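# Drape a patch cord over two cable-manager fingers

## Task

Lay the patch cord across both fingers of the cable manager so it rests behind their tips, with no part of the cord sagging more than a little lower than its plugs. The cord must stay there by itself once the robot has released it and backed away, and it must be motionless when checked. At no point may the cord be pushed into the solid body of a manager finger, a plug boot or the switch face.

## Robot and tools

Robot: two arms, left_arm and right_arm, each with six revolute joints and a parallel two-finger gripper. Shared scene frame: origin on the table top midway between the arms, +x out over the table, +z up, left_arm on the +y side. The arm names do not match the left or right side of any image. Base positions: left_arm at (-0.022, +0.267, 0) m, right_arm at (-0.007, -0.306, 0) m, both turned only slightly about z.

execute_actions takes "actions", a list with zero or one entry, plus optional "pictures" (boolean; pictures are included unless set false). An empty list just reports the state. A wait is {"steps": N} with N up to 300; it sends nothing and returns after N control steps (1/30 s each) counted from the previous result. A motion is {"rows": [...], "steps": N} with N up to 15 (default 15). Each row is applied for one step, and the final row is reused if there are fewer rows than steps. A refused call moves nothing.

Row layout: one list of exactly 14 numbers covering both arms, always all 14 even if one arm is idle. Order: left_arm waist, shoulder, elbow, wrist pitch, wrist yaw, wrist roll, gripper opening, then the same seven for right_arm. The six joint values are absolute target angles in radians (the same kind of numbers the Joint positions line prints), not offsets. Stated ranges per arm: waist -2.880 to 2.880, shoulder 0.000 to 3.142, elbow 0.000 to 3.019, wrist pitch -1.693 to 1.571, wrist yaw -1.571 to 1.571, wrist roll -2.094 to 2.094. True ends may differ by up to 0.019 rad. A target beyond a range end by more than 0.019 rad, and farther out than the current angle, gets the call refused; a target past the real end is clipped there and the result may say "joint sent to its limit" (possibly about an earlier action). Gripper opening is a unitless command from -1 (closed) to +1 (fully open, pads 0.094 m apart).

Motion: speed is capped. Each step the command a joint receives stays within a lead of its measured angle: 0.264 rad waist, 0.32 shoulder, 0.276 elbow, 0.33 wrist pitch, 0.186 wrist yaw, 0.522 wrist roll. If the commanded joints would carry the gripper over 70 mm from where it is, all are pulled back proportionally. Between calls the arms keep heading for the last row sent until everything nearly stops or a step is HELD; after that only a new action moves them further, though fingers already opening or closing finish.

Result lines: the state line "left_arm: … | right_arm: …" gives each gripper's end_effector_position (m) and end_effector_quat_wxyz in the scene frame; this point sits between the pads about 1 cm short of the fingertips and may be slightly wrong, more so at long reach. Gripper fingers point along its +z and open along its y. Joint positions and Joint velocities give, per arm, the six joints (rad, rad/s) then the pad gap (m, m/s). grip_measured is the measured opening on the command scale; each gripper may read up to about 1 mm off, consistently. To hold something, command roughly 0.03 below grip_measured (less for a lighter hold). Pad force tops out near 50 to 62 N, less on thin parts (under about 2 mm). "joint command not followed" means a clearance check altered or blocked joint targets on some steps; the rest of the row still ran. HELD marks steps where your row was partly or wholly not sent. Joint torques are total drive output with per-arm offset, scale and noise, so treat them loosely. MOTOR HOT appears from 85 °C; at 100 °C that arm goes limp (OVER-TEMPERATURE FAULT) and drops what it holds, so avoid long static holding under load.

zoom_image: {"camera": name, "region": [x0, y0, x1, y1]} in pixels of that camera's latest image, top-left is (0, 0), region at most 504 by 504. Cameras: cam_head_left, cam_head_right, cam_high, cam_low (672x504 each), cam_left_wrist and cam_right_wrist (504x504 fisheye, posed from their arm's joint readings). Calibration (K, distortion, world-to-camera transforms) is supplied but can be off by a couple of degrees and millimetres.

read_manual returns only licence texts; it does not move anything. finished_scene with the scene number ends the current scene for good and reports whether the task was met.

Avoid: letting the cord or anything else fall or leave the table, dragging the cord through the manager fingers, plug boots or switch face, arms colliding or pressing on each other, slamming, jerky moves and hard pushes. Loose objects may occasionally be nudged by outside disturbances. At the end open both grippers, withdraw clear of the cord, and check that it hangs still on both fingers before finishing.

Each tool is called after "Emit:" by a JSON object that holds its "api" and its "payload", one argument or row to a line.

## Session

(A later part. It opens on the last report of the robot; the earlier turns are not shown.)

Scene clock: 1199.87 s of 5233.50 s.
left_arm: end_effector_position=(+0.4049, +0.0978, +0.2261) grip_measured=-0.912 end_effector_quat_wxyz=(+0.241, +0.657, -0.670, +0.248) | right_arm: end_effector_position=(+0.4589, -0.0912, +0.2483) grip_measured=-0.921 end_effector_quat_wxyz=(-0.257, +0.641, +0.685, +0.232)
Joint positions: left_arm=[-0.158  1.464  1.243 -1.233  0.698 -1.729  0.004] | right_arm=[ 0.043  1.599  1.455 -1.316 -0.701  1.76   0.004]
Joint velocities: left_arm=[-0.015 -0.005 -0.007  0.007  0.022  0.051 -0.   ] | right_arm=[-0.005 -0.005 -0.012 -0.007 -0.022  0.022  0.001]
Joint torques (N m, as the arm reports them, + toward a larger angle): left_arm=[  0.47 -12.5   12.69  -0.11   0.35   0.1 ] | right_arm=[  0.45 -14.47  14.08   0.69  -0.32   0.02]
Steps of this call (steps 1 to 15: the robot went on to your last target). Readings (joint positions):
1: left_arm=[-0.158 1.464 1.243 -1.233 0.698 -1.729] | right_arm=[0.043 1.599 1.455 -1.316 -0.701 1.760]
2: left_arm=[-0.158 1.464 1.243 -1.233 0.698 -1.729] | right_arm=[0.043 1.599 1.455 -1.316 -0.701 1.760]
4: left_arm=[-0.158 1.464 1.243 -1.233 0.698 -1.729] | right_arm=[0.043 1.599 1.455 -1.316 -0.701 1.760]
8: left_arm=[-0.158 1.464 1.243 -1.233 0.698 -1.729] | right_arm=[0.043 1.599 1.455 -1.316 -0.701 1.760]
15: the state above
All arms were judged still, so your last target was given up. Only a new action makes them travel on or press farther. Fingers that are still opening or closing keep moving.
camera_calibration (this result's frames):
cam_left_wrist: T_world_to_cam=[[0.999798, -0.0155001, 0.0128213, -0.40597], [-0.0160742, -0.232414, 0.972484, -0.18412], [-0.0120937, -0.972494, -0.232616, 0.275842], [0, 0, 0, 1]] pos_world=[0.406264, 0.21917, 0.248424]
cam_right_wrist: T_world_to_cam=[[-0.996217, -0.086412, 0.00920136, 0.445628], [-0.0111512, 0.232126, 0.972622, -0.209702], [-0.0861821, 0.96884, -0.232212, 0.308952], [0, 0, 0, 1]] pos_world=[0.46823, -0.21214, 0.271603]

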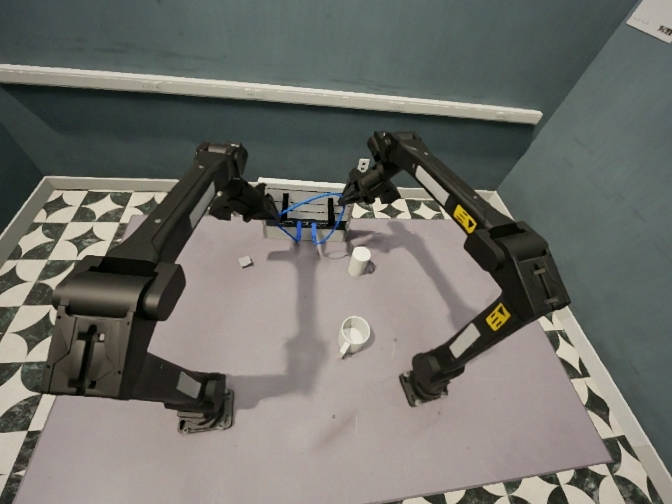

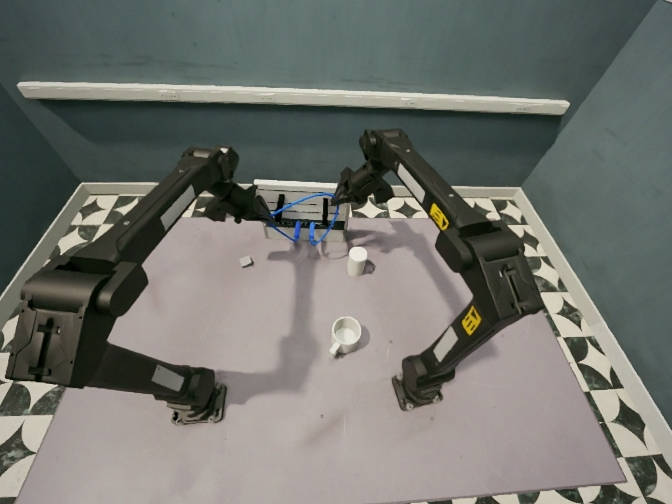

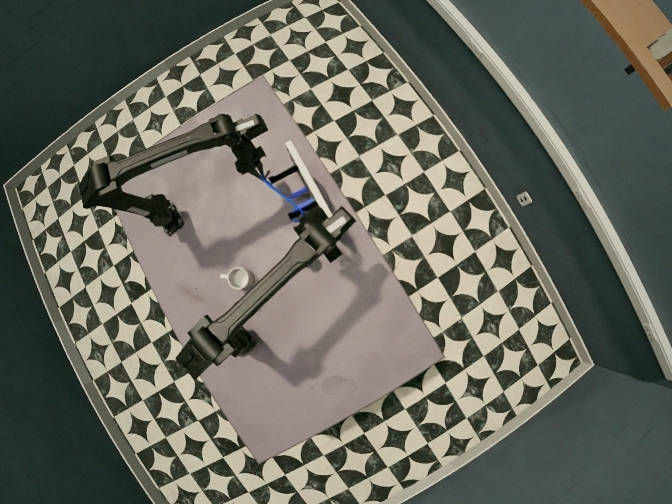

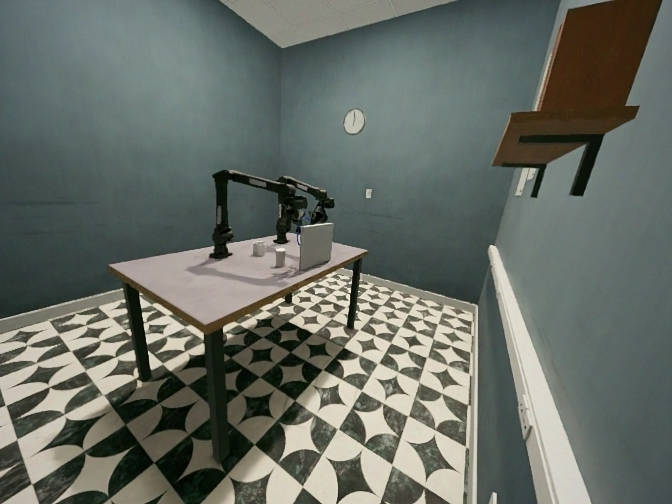

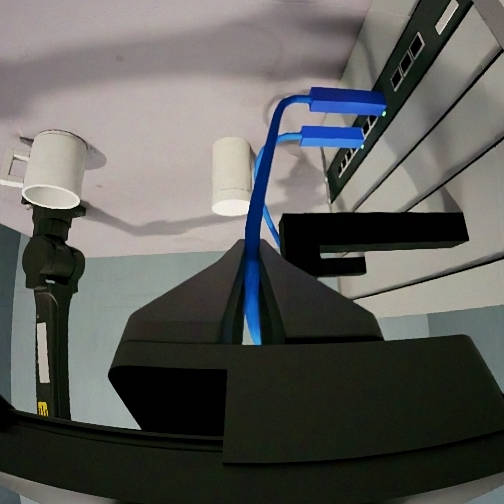

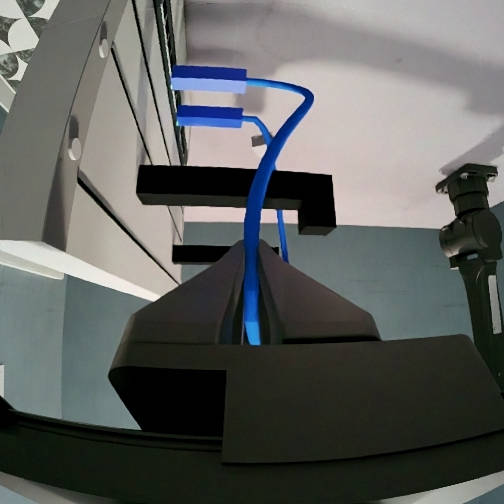

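Emit:
{"api": "execute_actions", "payload": {
  "actions": [
    {"rows":[[-0.14,1.49,1.35,-1.27,0.7,-1.72,-0.96,0.041,1.60,1.50,-1.32,-0.7,1.75,-0.96]]}
  ],
  "pictures": false
}}

Emit:
{"api": "execute_actions", "payload": {
  "actions": [
    {"rows":[[-0.14,1.59,1.47,-1.285,0.7,-1.72,-0.96,0.041,1.60,1.50,-1.32,-0.7,1.75,-0.96]]}
  ]
}}

Scene clock: 1209.47 s of 5233.50 s.
left_arm: end_effector_position=(+0.4137, +0.0965, +0.2278) grip_measured=-0.912 end_effector_quat_wxyz=(+0.247, +0.659, -0.668, +0.242) | right_arm: end_effector_position=(+0.4589, -0.0912, +0.2483) grip_measured=-0.921 end_effector_quat_wxyz=(-0.257, +0.641, +0.685, +0.232)
Joint positions: left_arm=[-0.158  1.495  1.281 -1.258  0.699 -1.728  0.004] | right_arm=[ 0.043  1.599  1.455 -1.316 -0.701  1.76   0.004]
Joint velocities: left_arm=[-0.015 -0.015 -0.017  0.012 -0.007  0.037 -0.   ] | right_arm=[ 0.005 -0.005 -0.007 -0.012 -0.022 -0.022  0.   ]
Joint torques (N m, as the arm reports them, + toward a larger angle): left_arm=[  1.2  -12.08  14.41  -0.02   0.32   0.09] | right_arm=[  0.24 -15.36  13.98   0.71  -0.36  -0.03]
Steps of this call (steps 1 to 90: nothing new was sent; then 6.10 s passed at rest; steps 91 to 105: all 15 steps of this action). Readings (joint positions):
91: left_arm=[-0.158 1.467 1.248 -1.239 0.698 -1.729] | right_arm=[0.043 1.599 1.455 -1.316 -0.701 1.760]
92: left_arm=[-0.158 1.474 1.257 -1.247 0.698 -1.729] | right_arm=[0.043 1.599 1.455 -1.316 -0.701 1.760]
94: left_arm=[-0.158 1.489 1.276 -1.251 0.698 -1.729] | right_arm=[0.043 1.599 1.455 -1.316 -0.701 1.760]
98: left_arm=[-0.158 1.495 1.281 -1.258 0.699 -1.728] | right_arm=[0.043 1.599 1.455 -1.316 -0.701 1.760]
105: the state above

Scene clock: 1209.97 s of 5233.50 s.
left_arm: end_effector_position=(+0.4156, +0.0958, +0.2296) grip_measured=-0.912 end_effector_quat_wxyz=(+0.272, +0.666, -0.662, +0.211) | right_arm: end_effector_position=(+0.4589, -0.0912, +0.2483) grip_measured=-0.921 end_effector_quat_wxyz=(-0.257, +0.641, +0.685, +0.232)
Joint positions: left_arm=[-0.158  1.545  1.345 -1.36   0.703 -1.715  0.004] | right_arm=[ 0.043  1.599  1.455 -1.316 -0.701  1.76   0.004]
Joint velocities: left_arm=[-0.005  0.005  0.007 -0.012 -0.037  0.037  0.001] | right_arm=[-0.005  0.005 -0.007 -0.037  0.007  0.007 -0.001]
Joint torques (N m, as the arm reports them, + toward a larger angle): left_arm=[ 1.27 -8.68 18.85  3.15  0.18 -0.08] | right_arm=[  0.06 -14.25  14.06   0.69  -0.32  -0.02]
Steps of this call (steps 1 to 15: all 15 steps of this action). Readings (joint positions):
1: left_arm=[-0.158 1.504 1.295 -1.271 0.698 -1.727] | right_arm=[0.043 1.599 1.455 -1.316 -0.701 1.760]
2: left_arm=[-0.158 1.519 1.314 -1.305 0.698 -1.724] | right_arm=[0.043 1.599 1.455 -1.316 -0.701 1.760]
4: left_arm=[-0.158 1.540 1.338 -1.348 0.703 -1.720] | right_arm=[0.043 1.599 1.455 -1.316 -0.701 1.760]
8: left_arm=[-0.158 1.545 1.345 -1.360 0.703 -1.716] | right_arm=[0.043 1.599 1.455 -1.316 -0.701 1.760]
15: the state above
camera_calibration (this result's frames):
cam_left_wrist: T_world_to_cam=[[0.996138, -0.026189, -0.0838076, -0.391975], [0.0750284, -0.241928, 0.967389, -0.223576], [-0.0456104, -0.969941, -0.239029, 0.29], [0, 0, 0, 1]] pos_world=[0.420462, 0.216928, 0.252752]
cam_right_wrist: T_world_to_cam=[[-0.996217, -0.086412, 0.00920136, 0.445628], [-0.0111512, 0.232126, 0.972622, -0.209702], [-0.0861821, 0.96884, -0.232212, 0.308952], [0, 0, 0, 1]] pos_world=[0.46823, -0.21214, 0.271603]

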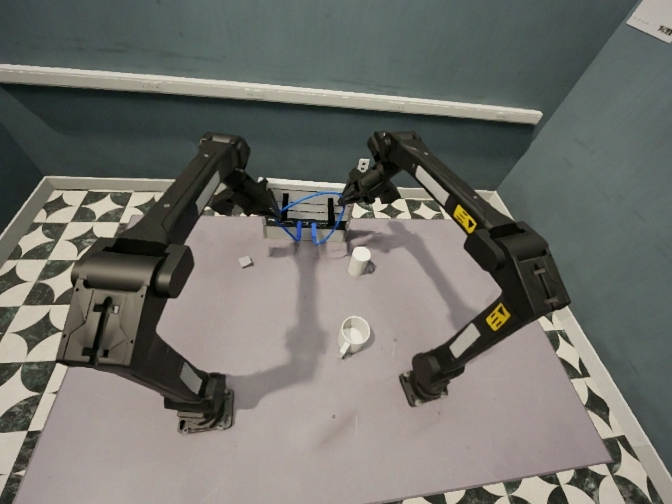

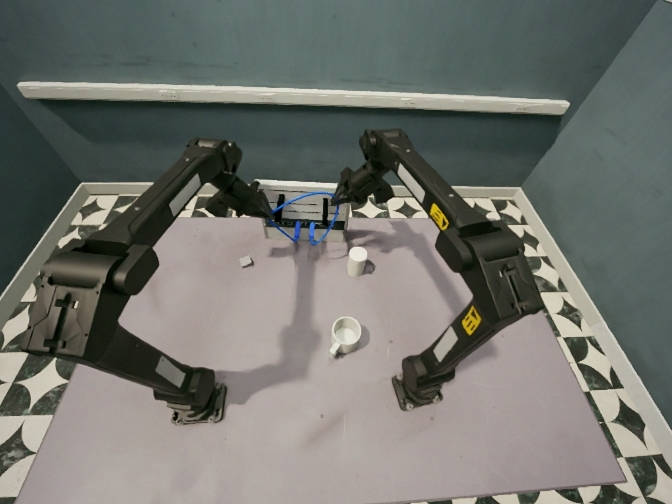

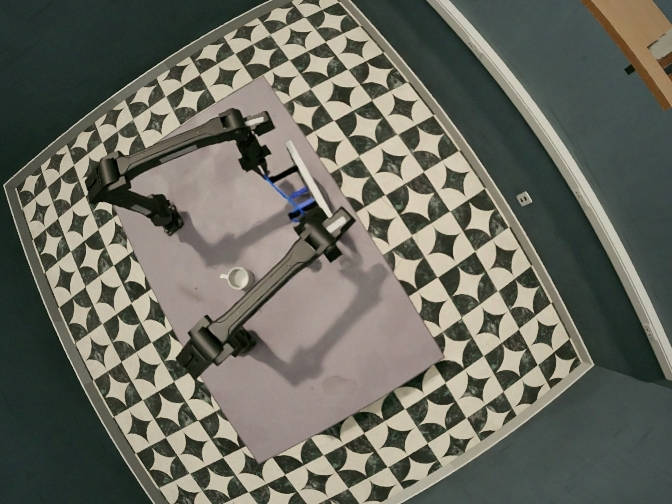

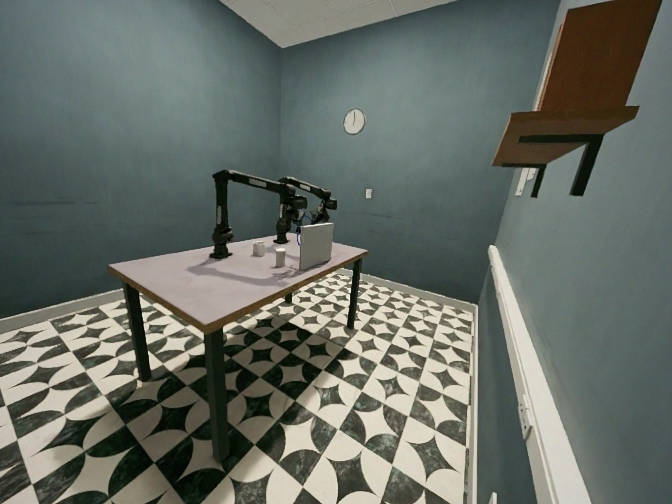

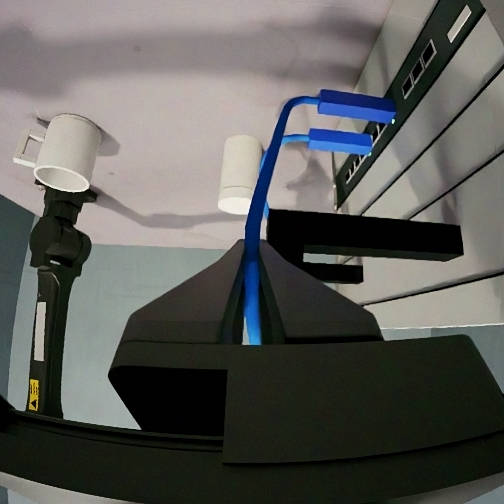

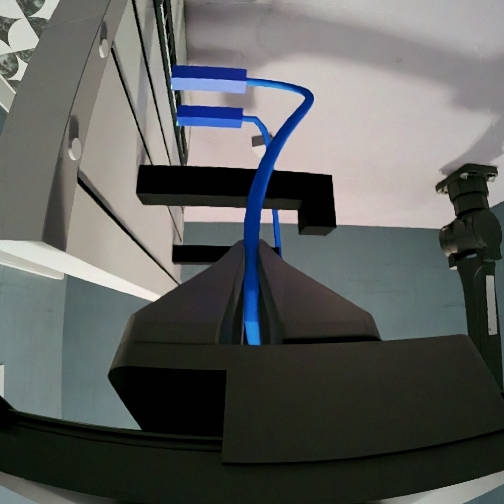

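Emit:
{"api": "execute_actions", "payload": {
  "actions": [
    {"rows":[[-0.155,1.46,1.28,-1.24,0.7,-1.72,-0.96,0.041,1.60,1.50,-1.32,-0.7,1.75,-0.96]]}
  ],
  "pictures": false
}}

Emit:
{"api": "zoom_image", "payload": {
  "camera": "cam_head_left",
  "region": [230, 160, 390, 270]
}}

Scene clock: 1217.53 s of 5233.50 s.
left_arm: end_effector_position=(+0.4108, +0.0961, +0.2292) grip_measured=-0.912 end_effector_quat_wxyz=(+0.242, +0.653, -0.674, +0.246) | right_arm: end_effector_position=(+0.4589, -0.0912, +0.2483) grip_measured=-0.921 end_effector_quat_wxyz=(-0.257, +0.641, +0.685, +0.232)
Joint positions: left_arm=[-0.16   1.483  1.272 -1.252  0.698 -1.714  0.004] | right_arm=[ 0.043  1.599  1.455 -1.316 -0.701  1.76   0.004]
Joint velocities: left_arm=[-0.005 -0.005 -0.032  0.002 -0.051 -0.007 -0.   ] | right_arm=[-0.015 -0.005  0.002  0.002 -0.051 -0.081  0.   ]
Joint torques (N m, as the arm reports them, + toward a larger angle): left_arm=[ -0.37 -13.62   9.67   0.89   0.33  -0.04] | right_arm=[  0.4  -14.39  14.01   0.76  -0.35  -0.06]
Steps of this call (steps 1 to 15: the robot went on to your last target; steps 16 to 90: nothing new was sent; then 4.07 s passed at rest; steps 91 to 105: all 15 steps of this action). Readings (joint positions):
91: left_arm=[-0.158 1.535 1.330 -1.347 0.704 -1.714] | right_arm=[0.043 1.599 1.455 -1.316 -0.701 1.760]
92: left_arm=[-0.158 1.520 1.306 -1.312 0.702 -1.714] | right_arm=[0.043 1.599 1.455 -1.316 -0.701 1.760]
94: left_arm=[-0.158 1.494 1.280 -1.277 0.701 -1.714] | right_arm=[0.043 1.599 1.455 -1.316 -0.701 1.760]
98: left_arm=[-0.160 1.483 1.272 -1.253 0.698 -1.714] | right_arm=[0.043 1.599 1.455 -1.316 -0.701 1.760]
105: the state above

Region (230, 160, 390, 270) of cam_head_left's 672x504 image, scaled by 3.150, with more detail than that image has; it fills the top 346 rows of this view, and the rest is white.

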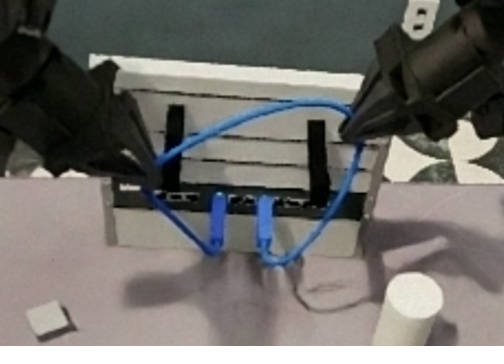

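Emit:
{"api": "execute_actions", "payload": {
  "actions": [
    {"rows":[[-0.125,1.47,1.24,-1.19,0.7,-1.72,-0.96,0.041,1.60,1.50,-1.32,-0.7,1.75,-0.96]]}
  ]
}}

Scene clock: 1230.50 s of 5233.50 s.
left_arm: end_effector_position=(+0.4148, +0.1043, +0.2195) grip_measured=-0.912 end_effector_quat_wxyz=(+0.234, +0.657, -0.670, +0.255) | right_arm: end_effector_position=(+0.4589, -0.0912, +0.2483) grip_measured=-0.921 end_effector_quat_wxyz=(-0.257, +0.641, +0.685, +0.232)
Joint positions: left_arm=[-0.141  1.481  1.242 -1.205  0.698 -1.714  0.004] | right_arm=[ 0.043  1.599  1.455 -1.316 -0.701  1.76   0.004]
Joint velocities: left_arm=[-0.005 -0.024  0.002 -0.002 -0.095  0.051 -0.001] | right_arm=[-0.015 -0.005  0.007 -0.032 -0.037 -0.022 -0.   ]
Joint torques (N m, as the arm reports them, + toward a larger angle): left_arm=[  1.39 -12.58   8.92   1.03   0.33  -0.02] | right_arm=[  0.11 -14.1   13.93   0.68  -0.33  -0.01]
Steps of this call (steps 1 to 15: the robot went on to your last target; steps 16 to 90: nothing new was sent; then 9.47 s passed at rest; steps 91 to 105: all 15 steps of this action). Readings (joint positions):
91: left_arm=[-0.160 1.483 1.266 -1.240 0.698 -1.714] | right_arm=[0.043 1.599 1.455 -1.316 -0.701 1.760]
92: left_arm=[-0.159 1.481 1.258 -1.225 0.698 -1.714] | right_arm=[0.043 1.599 1.455 -1.316 -0.701 1.760]
94: left_arm=[-0.153 1.481 1.247 -1.212 0.698 -1.714] | right_arm=[0.043 1.599 1.455 -1.316 -0.701 1.760]
98: left_arm=[-0.142 1.481 1.242 -1.207 0.698 -1.714] | right_arm=[0.043 1.599 1.455 -1.316 -0.701 1.760]
105: the state above
camera_calibration (this result's frames):
cam_left_wrist: T_world_to_cam=[[0.999406, -0.00961984, 0.0330901, -0.420602], [-0.0344184, -0.231435, 0.972241, -0.168433], [-0.00169459, -0.972803, -0.231629, 0.276262], [0, 0, 0, 1]] pos_world=[0.415023, 0.225721, 0.241665]
cam_right_wrist: T_world_to_cam=[[-0.996217, -0.086412, 0.00920136, 0.445628], [-0.0111512, 0.232126, 0.972622, -0.209702], [-0.0861821, 0.96884, -0.232212, 0.308952], [0, 0, 0, 1]] pos_world=[0.46823, -0.21214, 0.271603]

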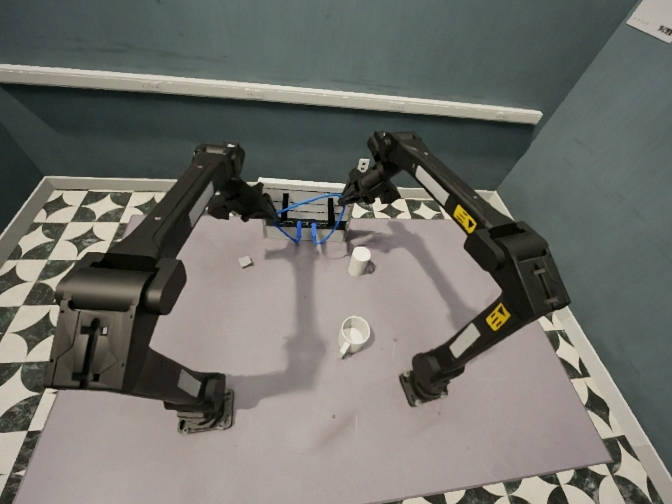

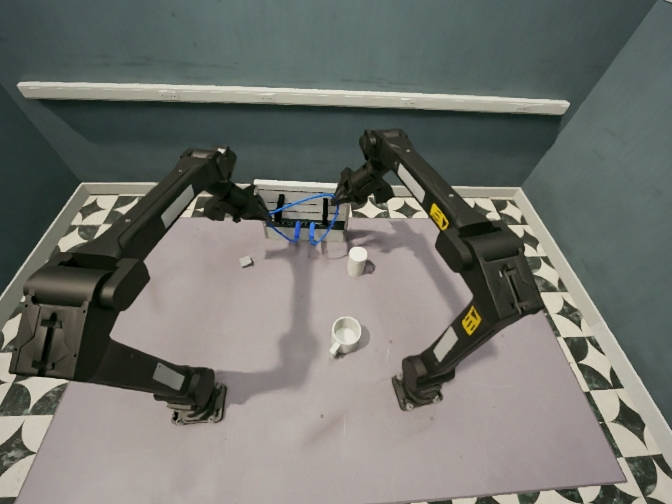

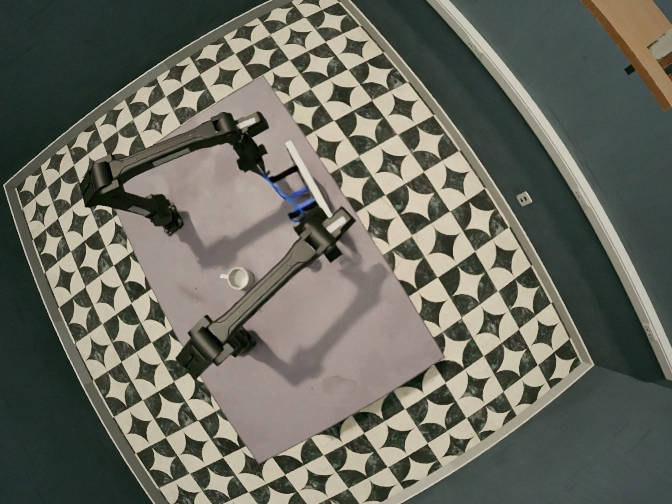

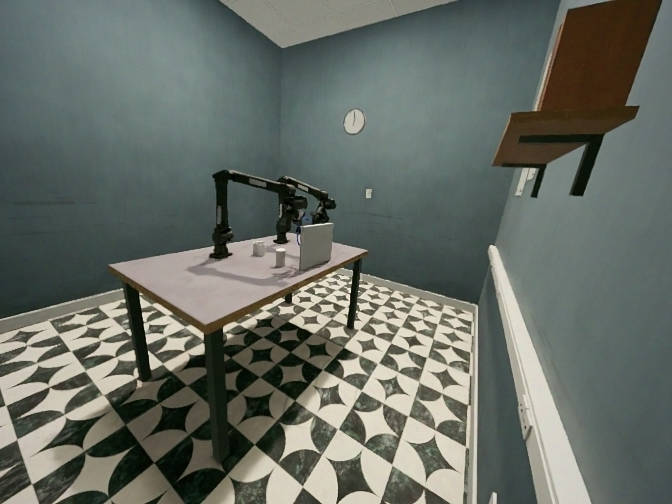

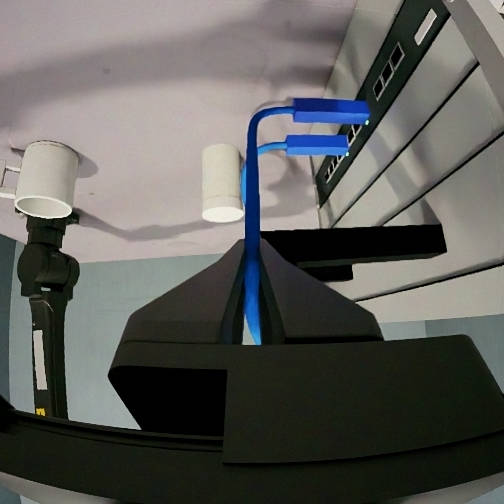

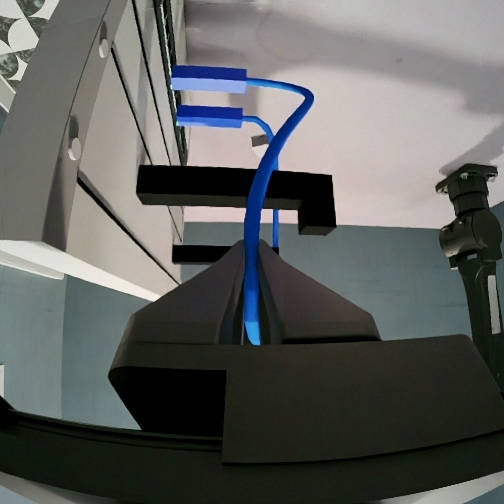

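Emit:
{"api": "execute_actions", "payload": {
  "actions": [
    {"rows":[[-0.13,1.47,1.25,-1.19,0.7,-1.72,-0.96,0.065,1.60,1.58,-1.39,-0.7,1.75,-0.96]]}
  ],
  "pictures": false
}}

Emit:
{"api": "execute_actions", "payload": {
  "actions": [
    {"rows":[[-0.13,1.52,1.32,-1.21,0.7,-1.72,-0.96,0.065,1.60,1.58,-1.39,-0.7,1.75,-0.96]]}
  ]
}}

Emit:
{"api": "zoom_image", "payload": {
  "camera": "cam_head_left",
  "region": [230, 160, 390, 270]
}}

Scene clock: 1245.17 s of 5233.50 s.
left_arm: end_effector_position=(+0.4148, +0.1043, +0.2195) grip_measured=-0.912 end_effector_quat_wxyz=(+0.234, +0.657, -0.670, +0.255) | right_arm: end_effector_position=(+0.4567, -0.0800, +0.2687) grip_measured=-0.921 end_effector_quat_wxyz=(-0.261, +0.633, +0.692, +0.228)
Joint positions: left_arm=[-0.141  1.481  1.242 -1.205  0.698 -1.714  0.004] | right_arm=[ 0.066  1.602  1.514 -1.375 -0.7    1.76   0.004]
Joint velocities: left_arm=[ 0.005 -0.015  0.012 -0.002  0.007  0.022  0.   ] | right_arm=[-0.015  0.005 -0.007  0.012 -0.022 -0.037  0.   ]
Joint torques (N m, as the arm reports them, + toward a larger angle): left_arm=[  0.64 -12.68   9.64   1.07   0.33  -0.01] | right_arm=[  0.76 -15.4   16.13   0.16  -0.42  -0.03]
Steps of this call (steps 1 to 15: the robot went on to your last target; steps 16 to 90: nothing new was sent; then 11.17 s passed at rest; steps 91 to 105: all 15 steps of this action). Readings (joint positions):
91: left_arm=[-0.141 1.481 1.242 -1.205 0.698 -1.714] | right_arm=[0.045 1.600 1.461 -1.329 -0.700 1.760]
92: left_arm=[-0.141 1.481 1.242 -1.205 0.698 -1.714] | right_arm=[0.047 1.602 1.471 -1.348 -0.700 1.760]
94: left_arm=[-0.141 1.481 1.242 -1.205 0.698 -1.714] | right_arm=[0.054 1.602 1.491 -1.366 -0.700 1.760]
98: left_arm=[-0.141 1.481 1.242 -1.205 0.698 -1.714] | right_arm=[0.066 1.602 1.514 -1.372 -0.700 1.760]
105: the state above

Scene clock: 1245.67 s of 5233.50 s.
left_arm: end_effector_position=(+0.4249, +0.1031, +0.2152) grip_measured=-0.912 end_effector_quat_wxyz=(+0.237, +0.658, -0.669, +0.253) | right_arm: end_effector_position=(+0.4567, -0.0800, +0.2687) grip_measured=-0.921 end_effector_quat_wxyz=(-0.261, +0.633, +0.692, +0.228)
Joint positions: left_arm=[-0.141  1.513  1.267 -1.205  0.698 -1.714  0.004] | right_arm=[ 0.066  1.602  1.514 -1.375 -0.7    1.76   0.004]
Joint velocities: left_arm=[-0.005  0.005 -0.007 -0.007 -0.007 -0.022 -0.002] | right_arm=[-0.005 -0.015  0.002 -0.002  0.007 -0.081 -0.001]
Joint torques (N m, as the arm reports them, + toward a larger angle): left_arm=[  0.73 -11.82  13.28   0.2    0.32  -0.01] | right_arm=[  1.18 -14.72  16.05   0.26  -0.34   0.01]
Steps of this call (steps 1 to 15: all 15 steps of this action). Readings (joint positions):
1: left_arm=[-0.141 1.484 1.245 -1.205 0.698 -1.714] | right_arm=[0.066 1.602 1.514 -1.375 -0.700 1.760]
2: left_arm=[-0.141 1.489 1.251 -1.205 0.698 -1.714] | right_arm=[0.066 1.602 1.514 -1.375 -0.700 1.760]
4: left_arm=[-0.141 1.502 1.263 -1.205 0.698 -1.714] | right_arm=[0.066 1.602 1.514 -1.375 -0.700 1.760]
8: left_arm=[-0.141 1.513 1.267 -1.205 0.698 -1.714] | right_arm=[0.066 1.602 1.514 -1.375 -0.700 1.760]
15: the state above
camera_calibration (this result's frames):
cam_left_wrist: T_world_to_cam=[[0.999628, -0.00964588, 0.0255076, -0.429006], [-0.027051, -0.232299, 0.972268, -0.16721], [-0.00345299, -0.972597, -0.232474, 0.275037], [0, 0, 0, 1]] pos_world=[0.425273, 0.22452, 0.237454]
cam_right_wrist: T_world_to_cam=[[-0.993944, -0.109087, 0.0132651, 0.440253], [-0.0126501, 0.233491, 0.972277, -0.231269], [-0.10916, 0.96622, -0.233457, 0.313271], [0, 0, 0, 1]] pos_world=[0.468858, -0.200664, 0.292153]

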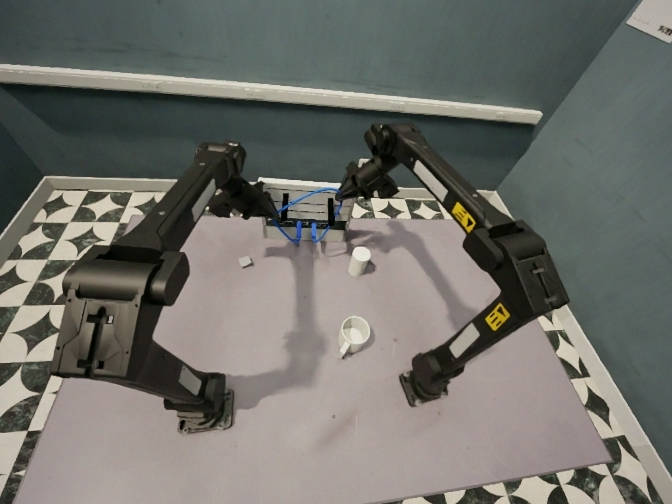

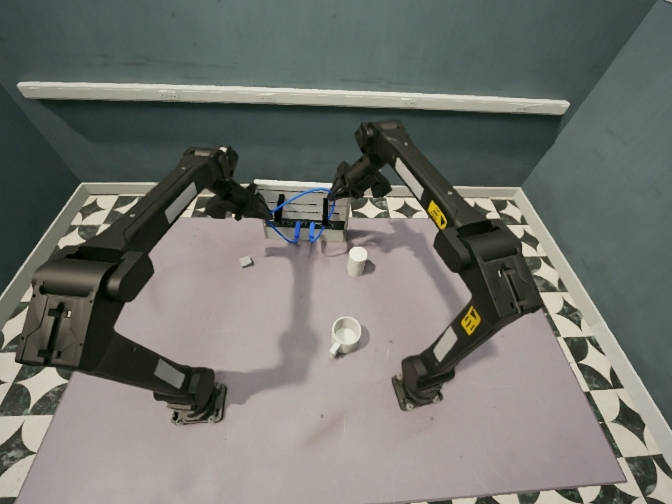

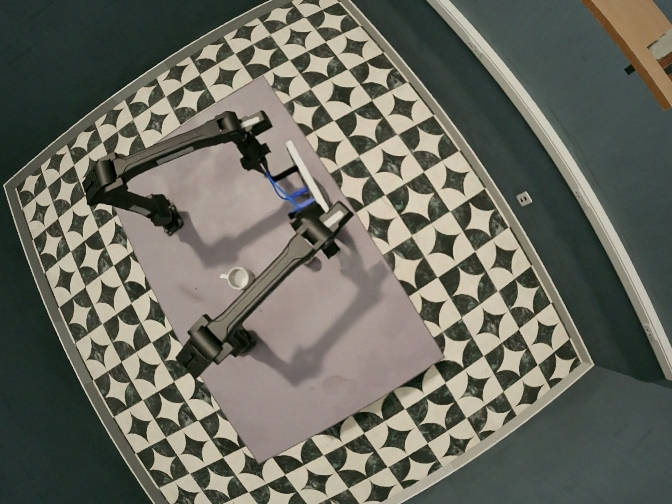

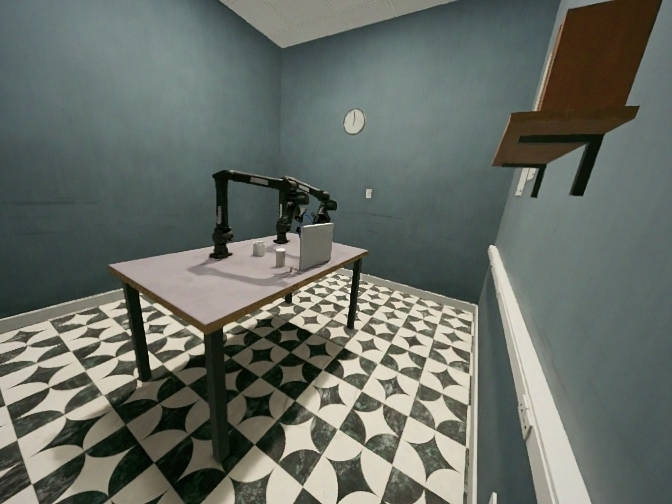

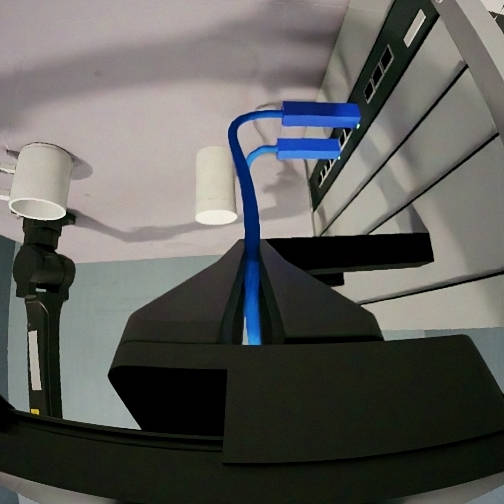

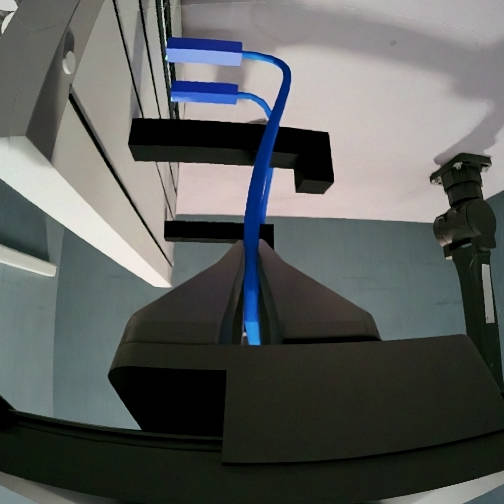

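Region (230, 160, 390, 270) of cam_head_left's 672x504 image, scaled by 3.150, with more detail than that image has; it fills the top 346 rows of this view, and the rest is white.

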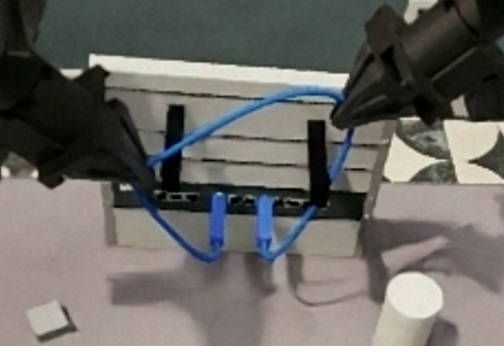

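Emit:
{"api": "execute_actions", "payload": {
  "actions": [
    {"rows":[[-0.13,1.555,1.385,-1.24,0.7,-1.72,-0.96,0.065,1.60,1.58,-1.39,-0.7,1.75,-0.96]]}
  ]
}}

Emit:
{"api": "zoom_image", "payload": {
  "camera": "cam_head_left",
  "region": [230, 160, 390, 270]
}}

Scene clock: 1255.37 s of 5233.50 s.
left_arm: end_effector_position=(+0.4425, +0.1011, +0.2245) grip_measured=-0.912 end_effector_quat_wxyz=(+0.235, +0.657, -0.670, +0.255) | right_arm: end_effector_position=(+0.4567, -0.0800, +0.2687) grip_measured=-0.921 end_effector_quat_wxyz=(-0.261, +0.633, +0.692, +0.228)
Joint positions: left_arm=[-0.141  1.55   1.333 -1.229  0.698 -1.714  0.004] | right_arm=[ 0.066  1.602  1.514 -1.375 -0.7    1.76   0.004]
Joint velocities: left_arm=[-0.005  0.005 -0.027 -0.012 -0.037 -0.081 -0.   ] | right_arm=[-0.015  0.005 -0.007 -0.007 -0.051  0.007 -0.   ]
Joint torques (N m, as the arm reports them, + toward a larger angle): left_arm=[  0.75 -13.1   13.05   0.08   0.33  -0.02] | right_arm=[  0.36 -14.9   15.87   0.06  -0.42  -0.02]
Steps of this call (steps 1 to 15: the robot went on to your last target; steps 16 to 90: nothing new was sent; then 6.20 s passed at rest; steps 91 to 105: all 15 steps of this action). Readings (joint positions):
91: left_arm=[-0.141 1.517 1.275 -1.213 0.698 -1.714] | right_arm=[0.066 1.602 1.514 -1.375 -0.700 1.760]
92: left_arm=[-0.141 1.525 1.290 -1.222 0.698 -1.714] | right_arm=[0.066 1.602 1.514 -1.375 -0.700 1.760]
94: left_arm=[-0.141 1.540 1.320 -1.226 0.698 -1.714] | right_arm=[0.066 1.602 1.514 -1.375 -0.700 1.760]
98: left_arm=[-0.141 1.549 1.333 -1.227 0.698 -1.714] | right_arm=[0.066 1.602 1.514 -1.375 -0.700 1.760]
105: the state above
camera_calibration (this result's frames):
cam_left_wrist: T_world_to_cam=[[0.999455, -0.00962559, 0.0315737, -0.448086], [-0.0329449, -0.231608, 0.972251, -0.173703], [-0.00204576, -0.972762, -0.231799, 0.2745], [0, 0, 0, 1]] pos_world=[0.44268, 0.222478, 0.24666]
cam_right_wrist: T_world_to_cam=[[-0.993944, -0.109087, 0.0132651, 0.440253], [-0.0126501, 0.233491, 0.972277, -0.231269], [-0.10916, 0.96622, -0.233457, 0.313271], [0, 0, 0, 1]] pos_world=[0.468858, -0.200664, 0.292153]

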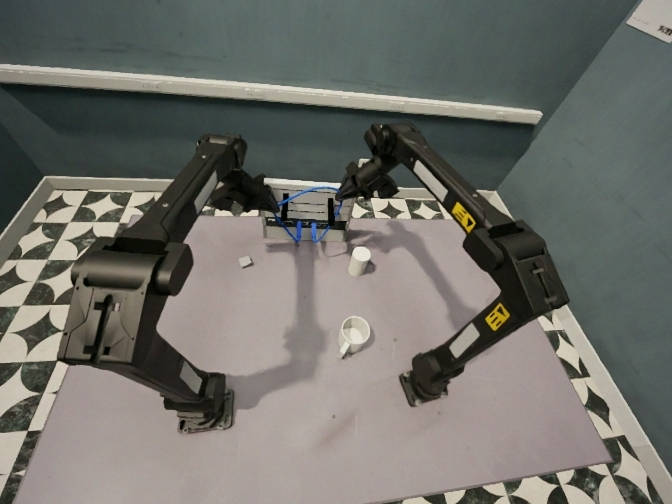

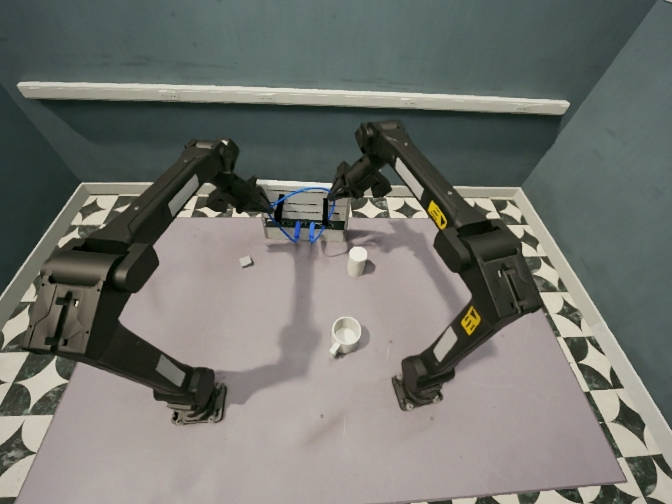

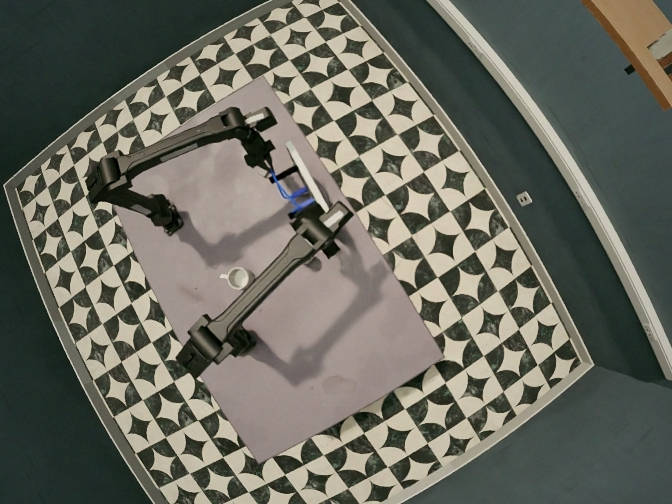

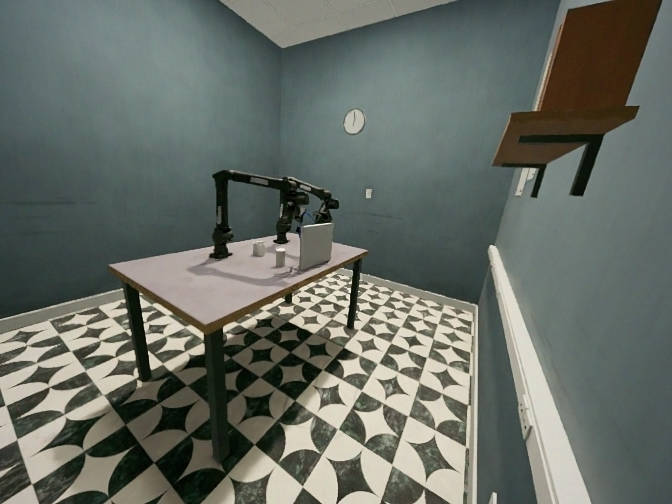

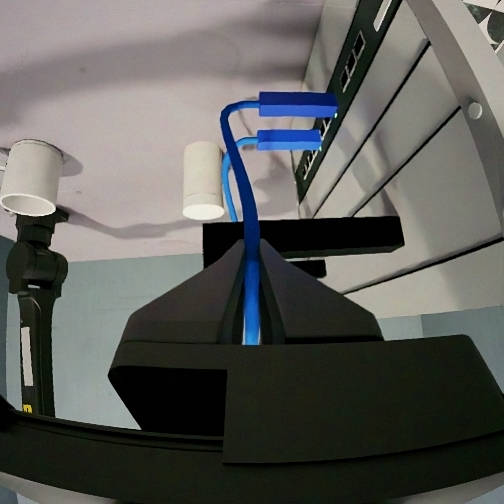

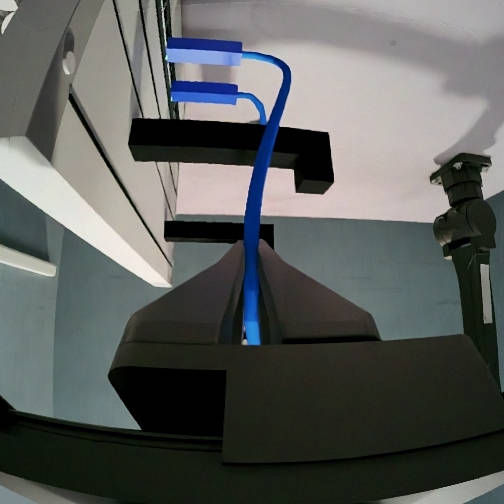

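Region (230, 160, 390, 270) of cam_head_left's 672x504 image, scaled by 3.150, with more detail than that image has; it fills the top 346 rows of this view, and the rest is white.

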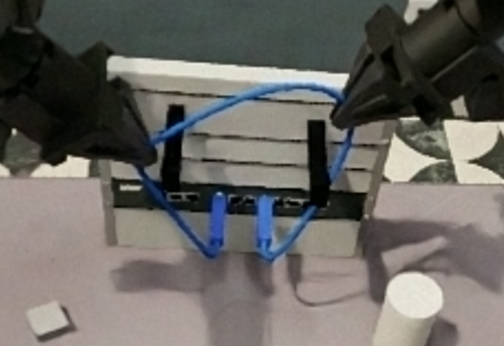

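Emit:
{"api": "execute_actions", "payload": {
  "actions": [
    {"rows":[[-0.13,1.605,1.445,-1.25,0.7,-1.72,-0.96,0.02,1.60,1.44,-1.27,-0.7,1.75,-0.96]]}
  ]
}}

Emit:
{"api": "zoom_image", "payload": {
  "camera": "cam_head_left",
  "region": [230, 160, 390, 270]
}}

Scene clock: 1261.60 s of 5233.50 s.
left_arm: end_effector_position=(+0.4609, +0.0989, +0.2198) grip_measured=-0.912 end_effector_quat_wxyz=(+0.238, +0.659, -0.668, +0.250) | right_arm: end_effector_position=(+0.4659, -0.1027, +0.2421) grip_measured=-0.921 end_effector_quat_wxyz=(-0.252, +0.648, +0.678, +0.239)
Joint positions: left_arm=[-0.141  1.606  1.388 -1.24   0.698 -1.714  0.004] | right_arm=[ 0.018  1.601  1.441 -1.29  -0.7    1.759  0.004]
Joint velocities: left_arm=[ 0.015 -0.005  0.012 -0.002  0.007 -0.007  0.001] | right_arm=[-0.015 -0.005 -0.022  0.002  0.022 -0.007  0.001]
Joint torques (N m, as the arm reports them, + toward a larger angle): left_arm=[  0.54 -14.46  13.48   0.1    0.33  -0.01] | right_arm=[ -0.19 -14.1    9.83   1.81  -0.37  -0.06]
Steps of this call (steps 1 to 15: the robot went on to your last target; steps 16 to 90: nothing new was sent; then 2.73 s passed at rest; steps 91 to 105: all 15 steps of this action). Readings (joint positions):
91: left_arm=[-0.141 1.554 1.339 -1.234 0.698 -1.714] | right_arm=[0.064 1.601 1.503 -1.355 -0.701 1.759]
92: left_arm=[-0.141 1.563 1.353 -1.239 0.698 -1.714] | right_arm=[0.060 1.597 1.487 -1.327 -0.701 1.759]
94: left_arm=[-0.141 1.586 1.379 -1.240 0.698 -1.714] | right_arm=[0.045 1.597 1.461 -1.302 -0.701 1.759]
98: left_arm=[-0.141 1.605 1.387 -1.240 0.698 -1.714] | right_arm=[0.019 1.601 1.441 -1.294 -0.700 1.759]
105: the state above
camera_calibration (this result's frames):
cam_left_wrist: T_world_to_cam=[[0.999772, -0.0096627, 0.0190612, -0.463756], [-0.0207887, -0.233033, 0.972247, -0.174495], [-0.00495263, -0.972421, -0.233181, 0.272959], [0, 0, 0, 1]] pos_world=[0.461374, 0.220287, 0.242141]
cam_right_wrist: T_world_to_cam=[[-0.998106, -0.0615106, 0.000154646, 0.457252], [-0.0141117, 0.23143, 0.972749, -0.199579], [-0.0598702, 0.970905, -0.231859, 0.307184], [0, 0, 0, 1]] pos_world=[0.471961, -0.223932, 0.265294]

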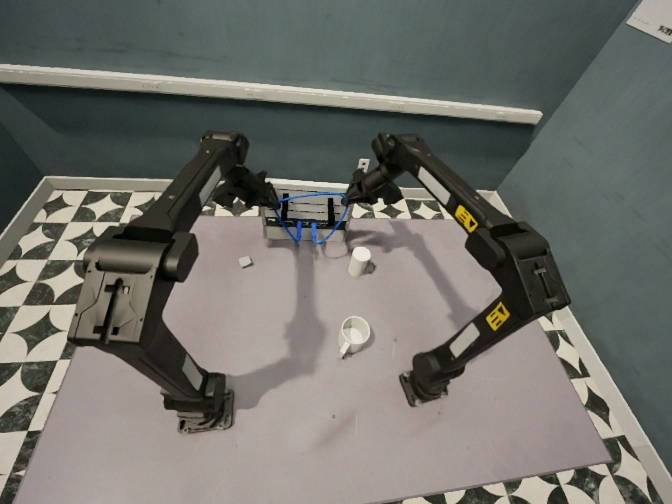

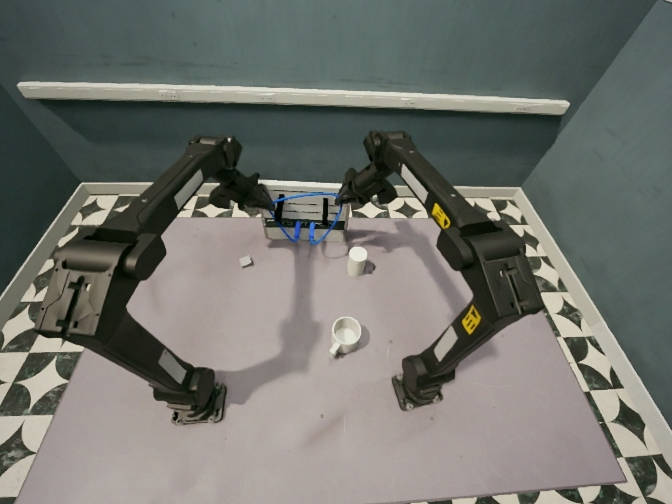

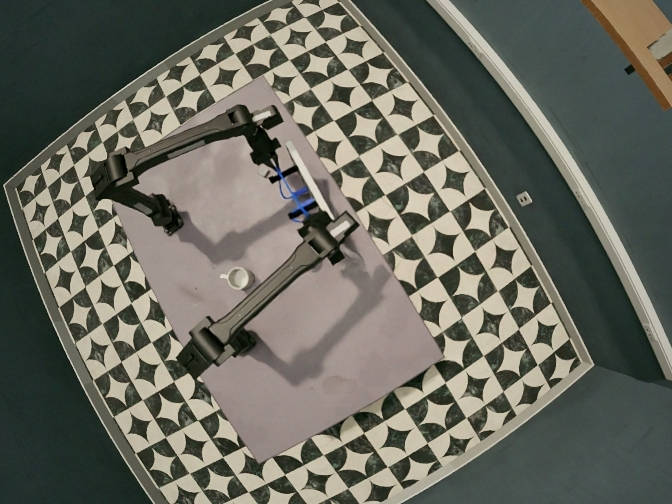

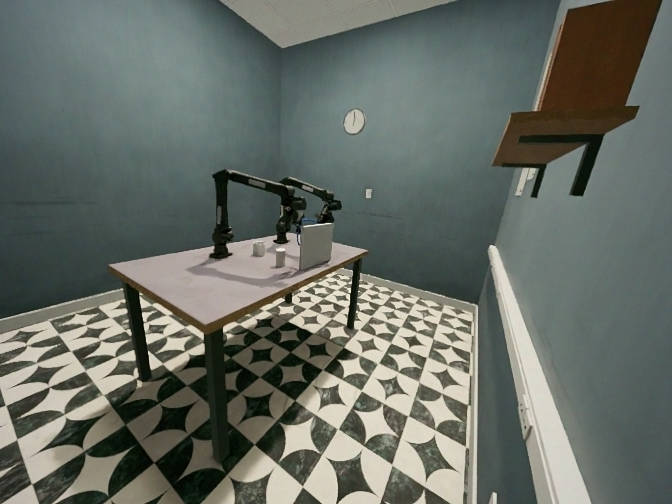

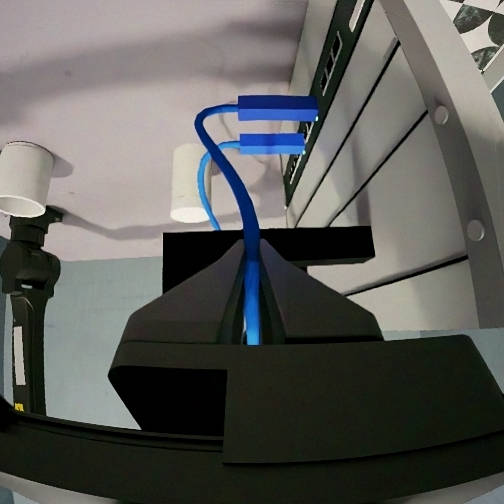

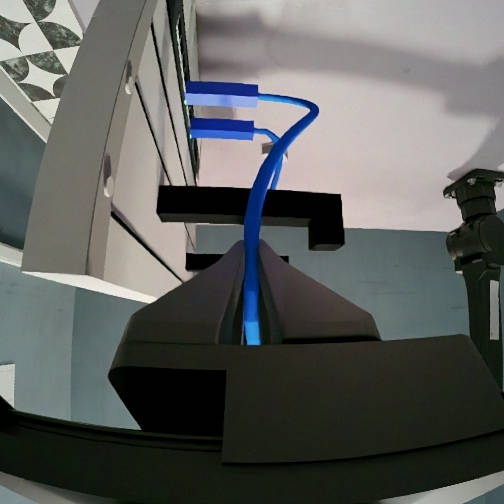

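Region (230, 160, 390, 270) of cam_head_left's 672x504 image, scaled by 3.150, with more detail than that image has; it fills the top 346 rows of this view, and the rest is white.

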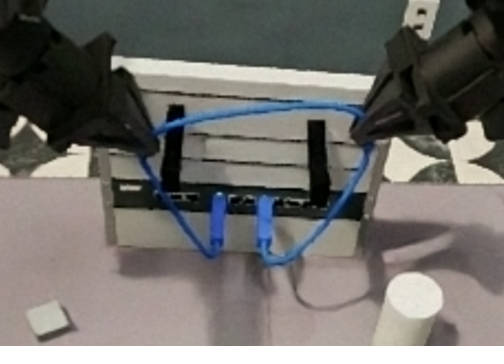

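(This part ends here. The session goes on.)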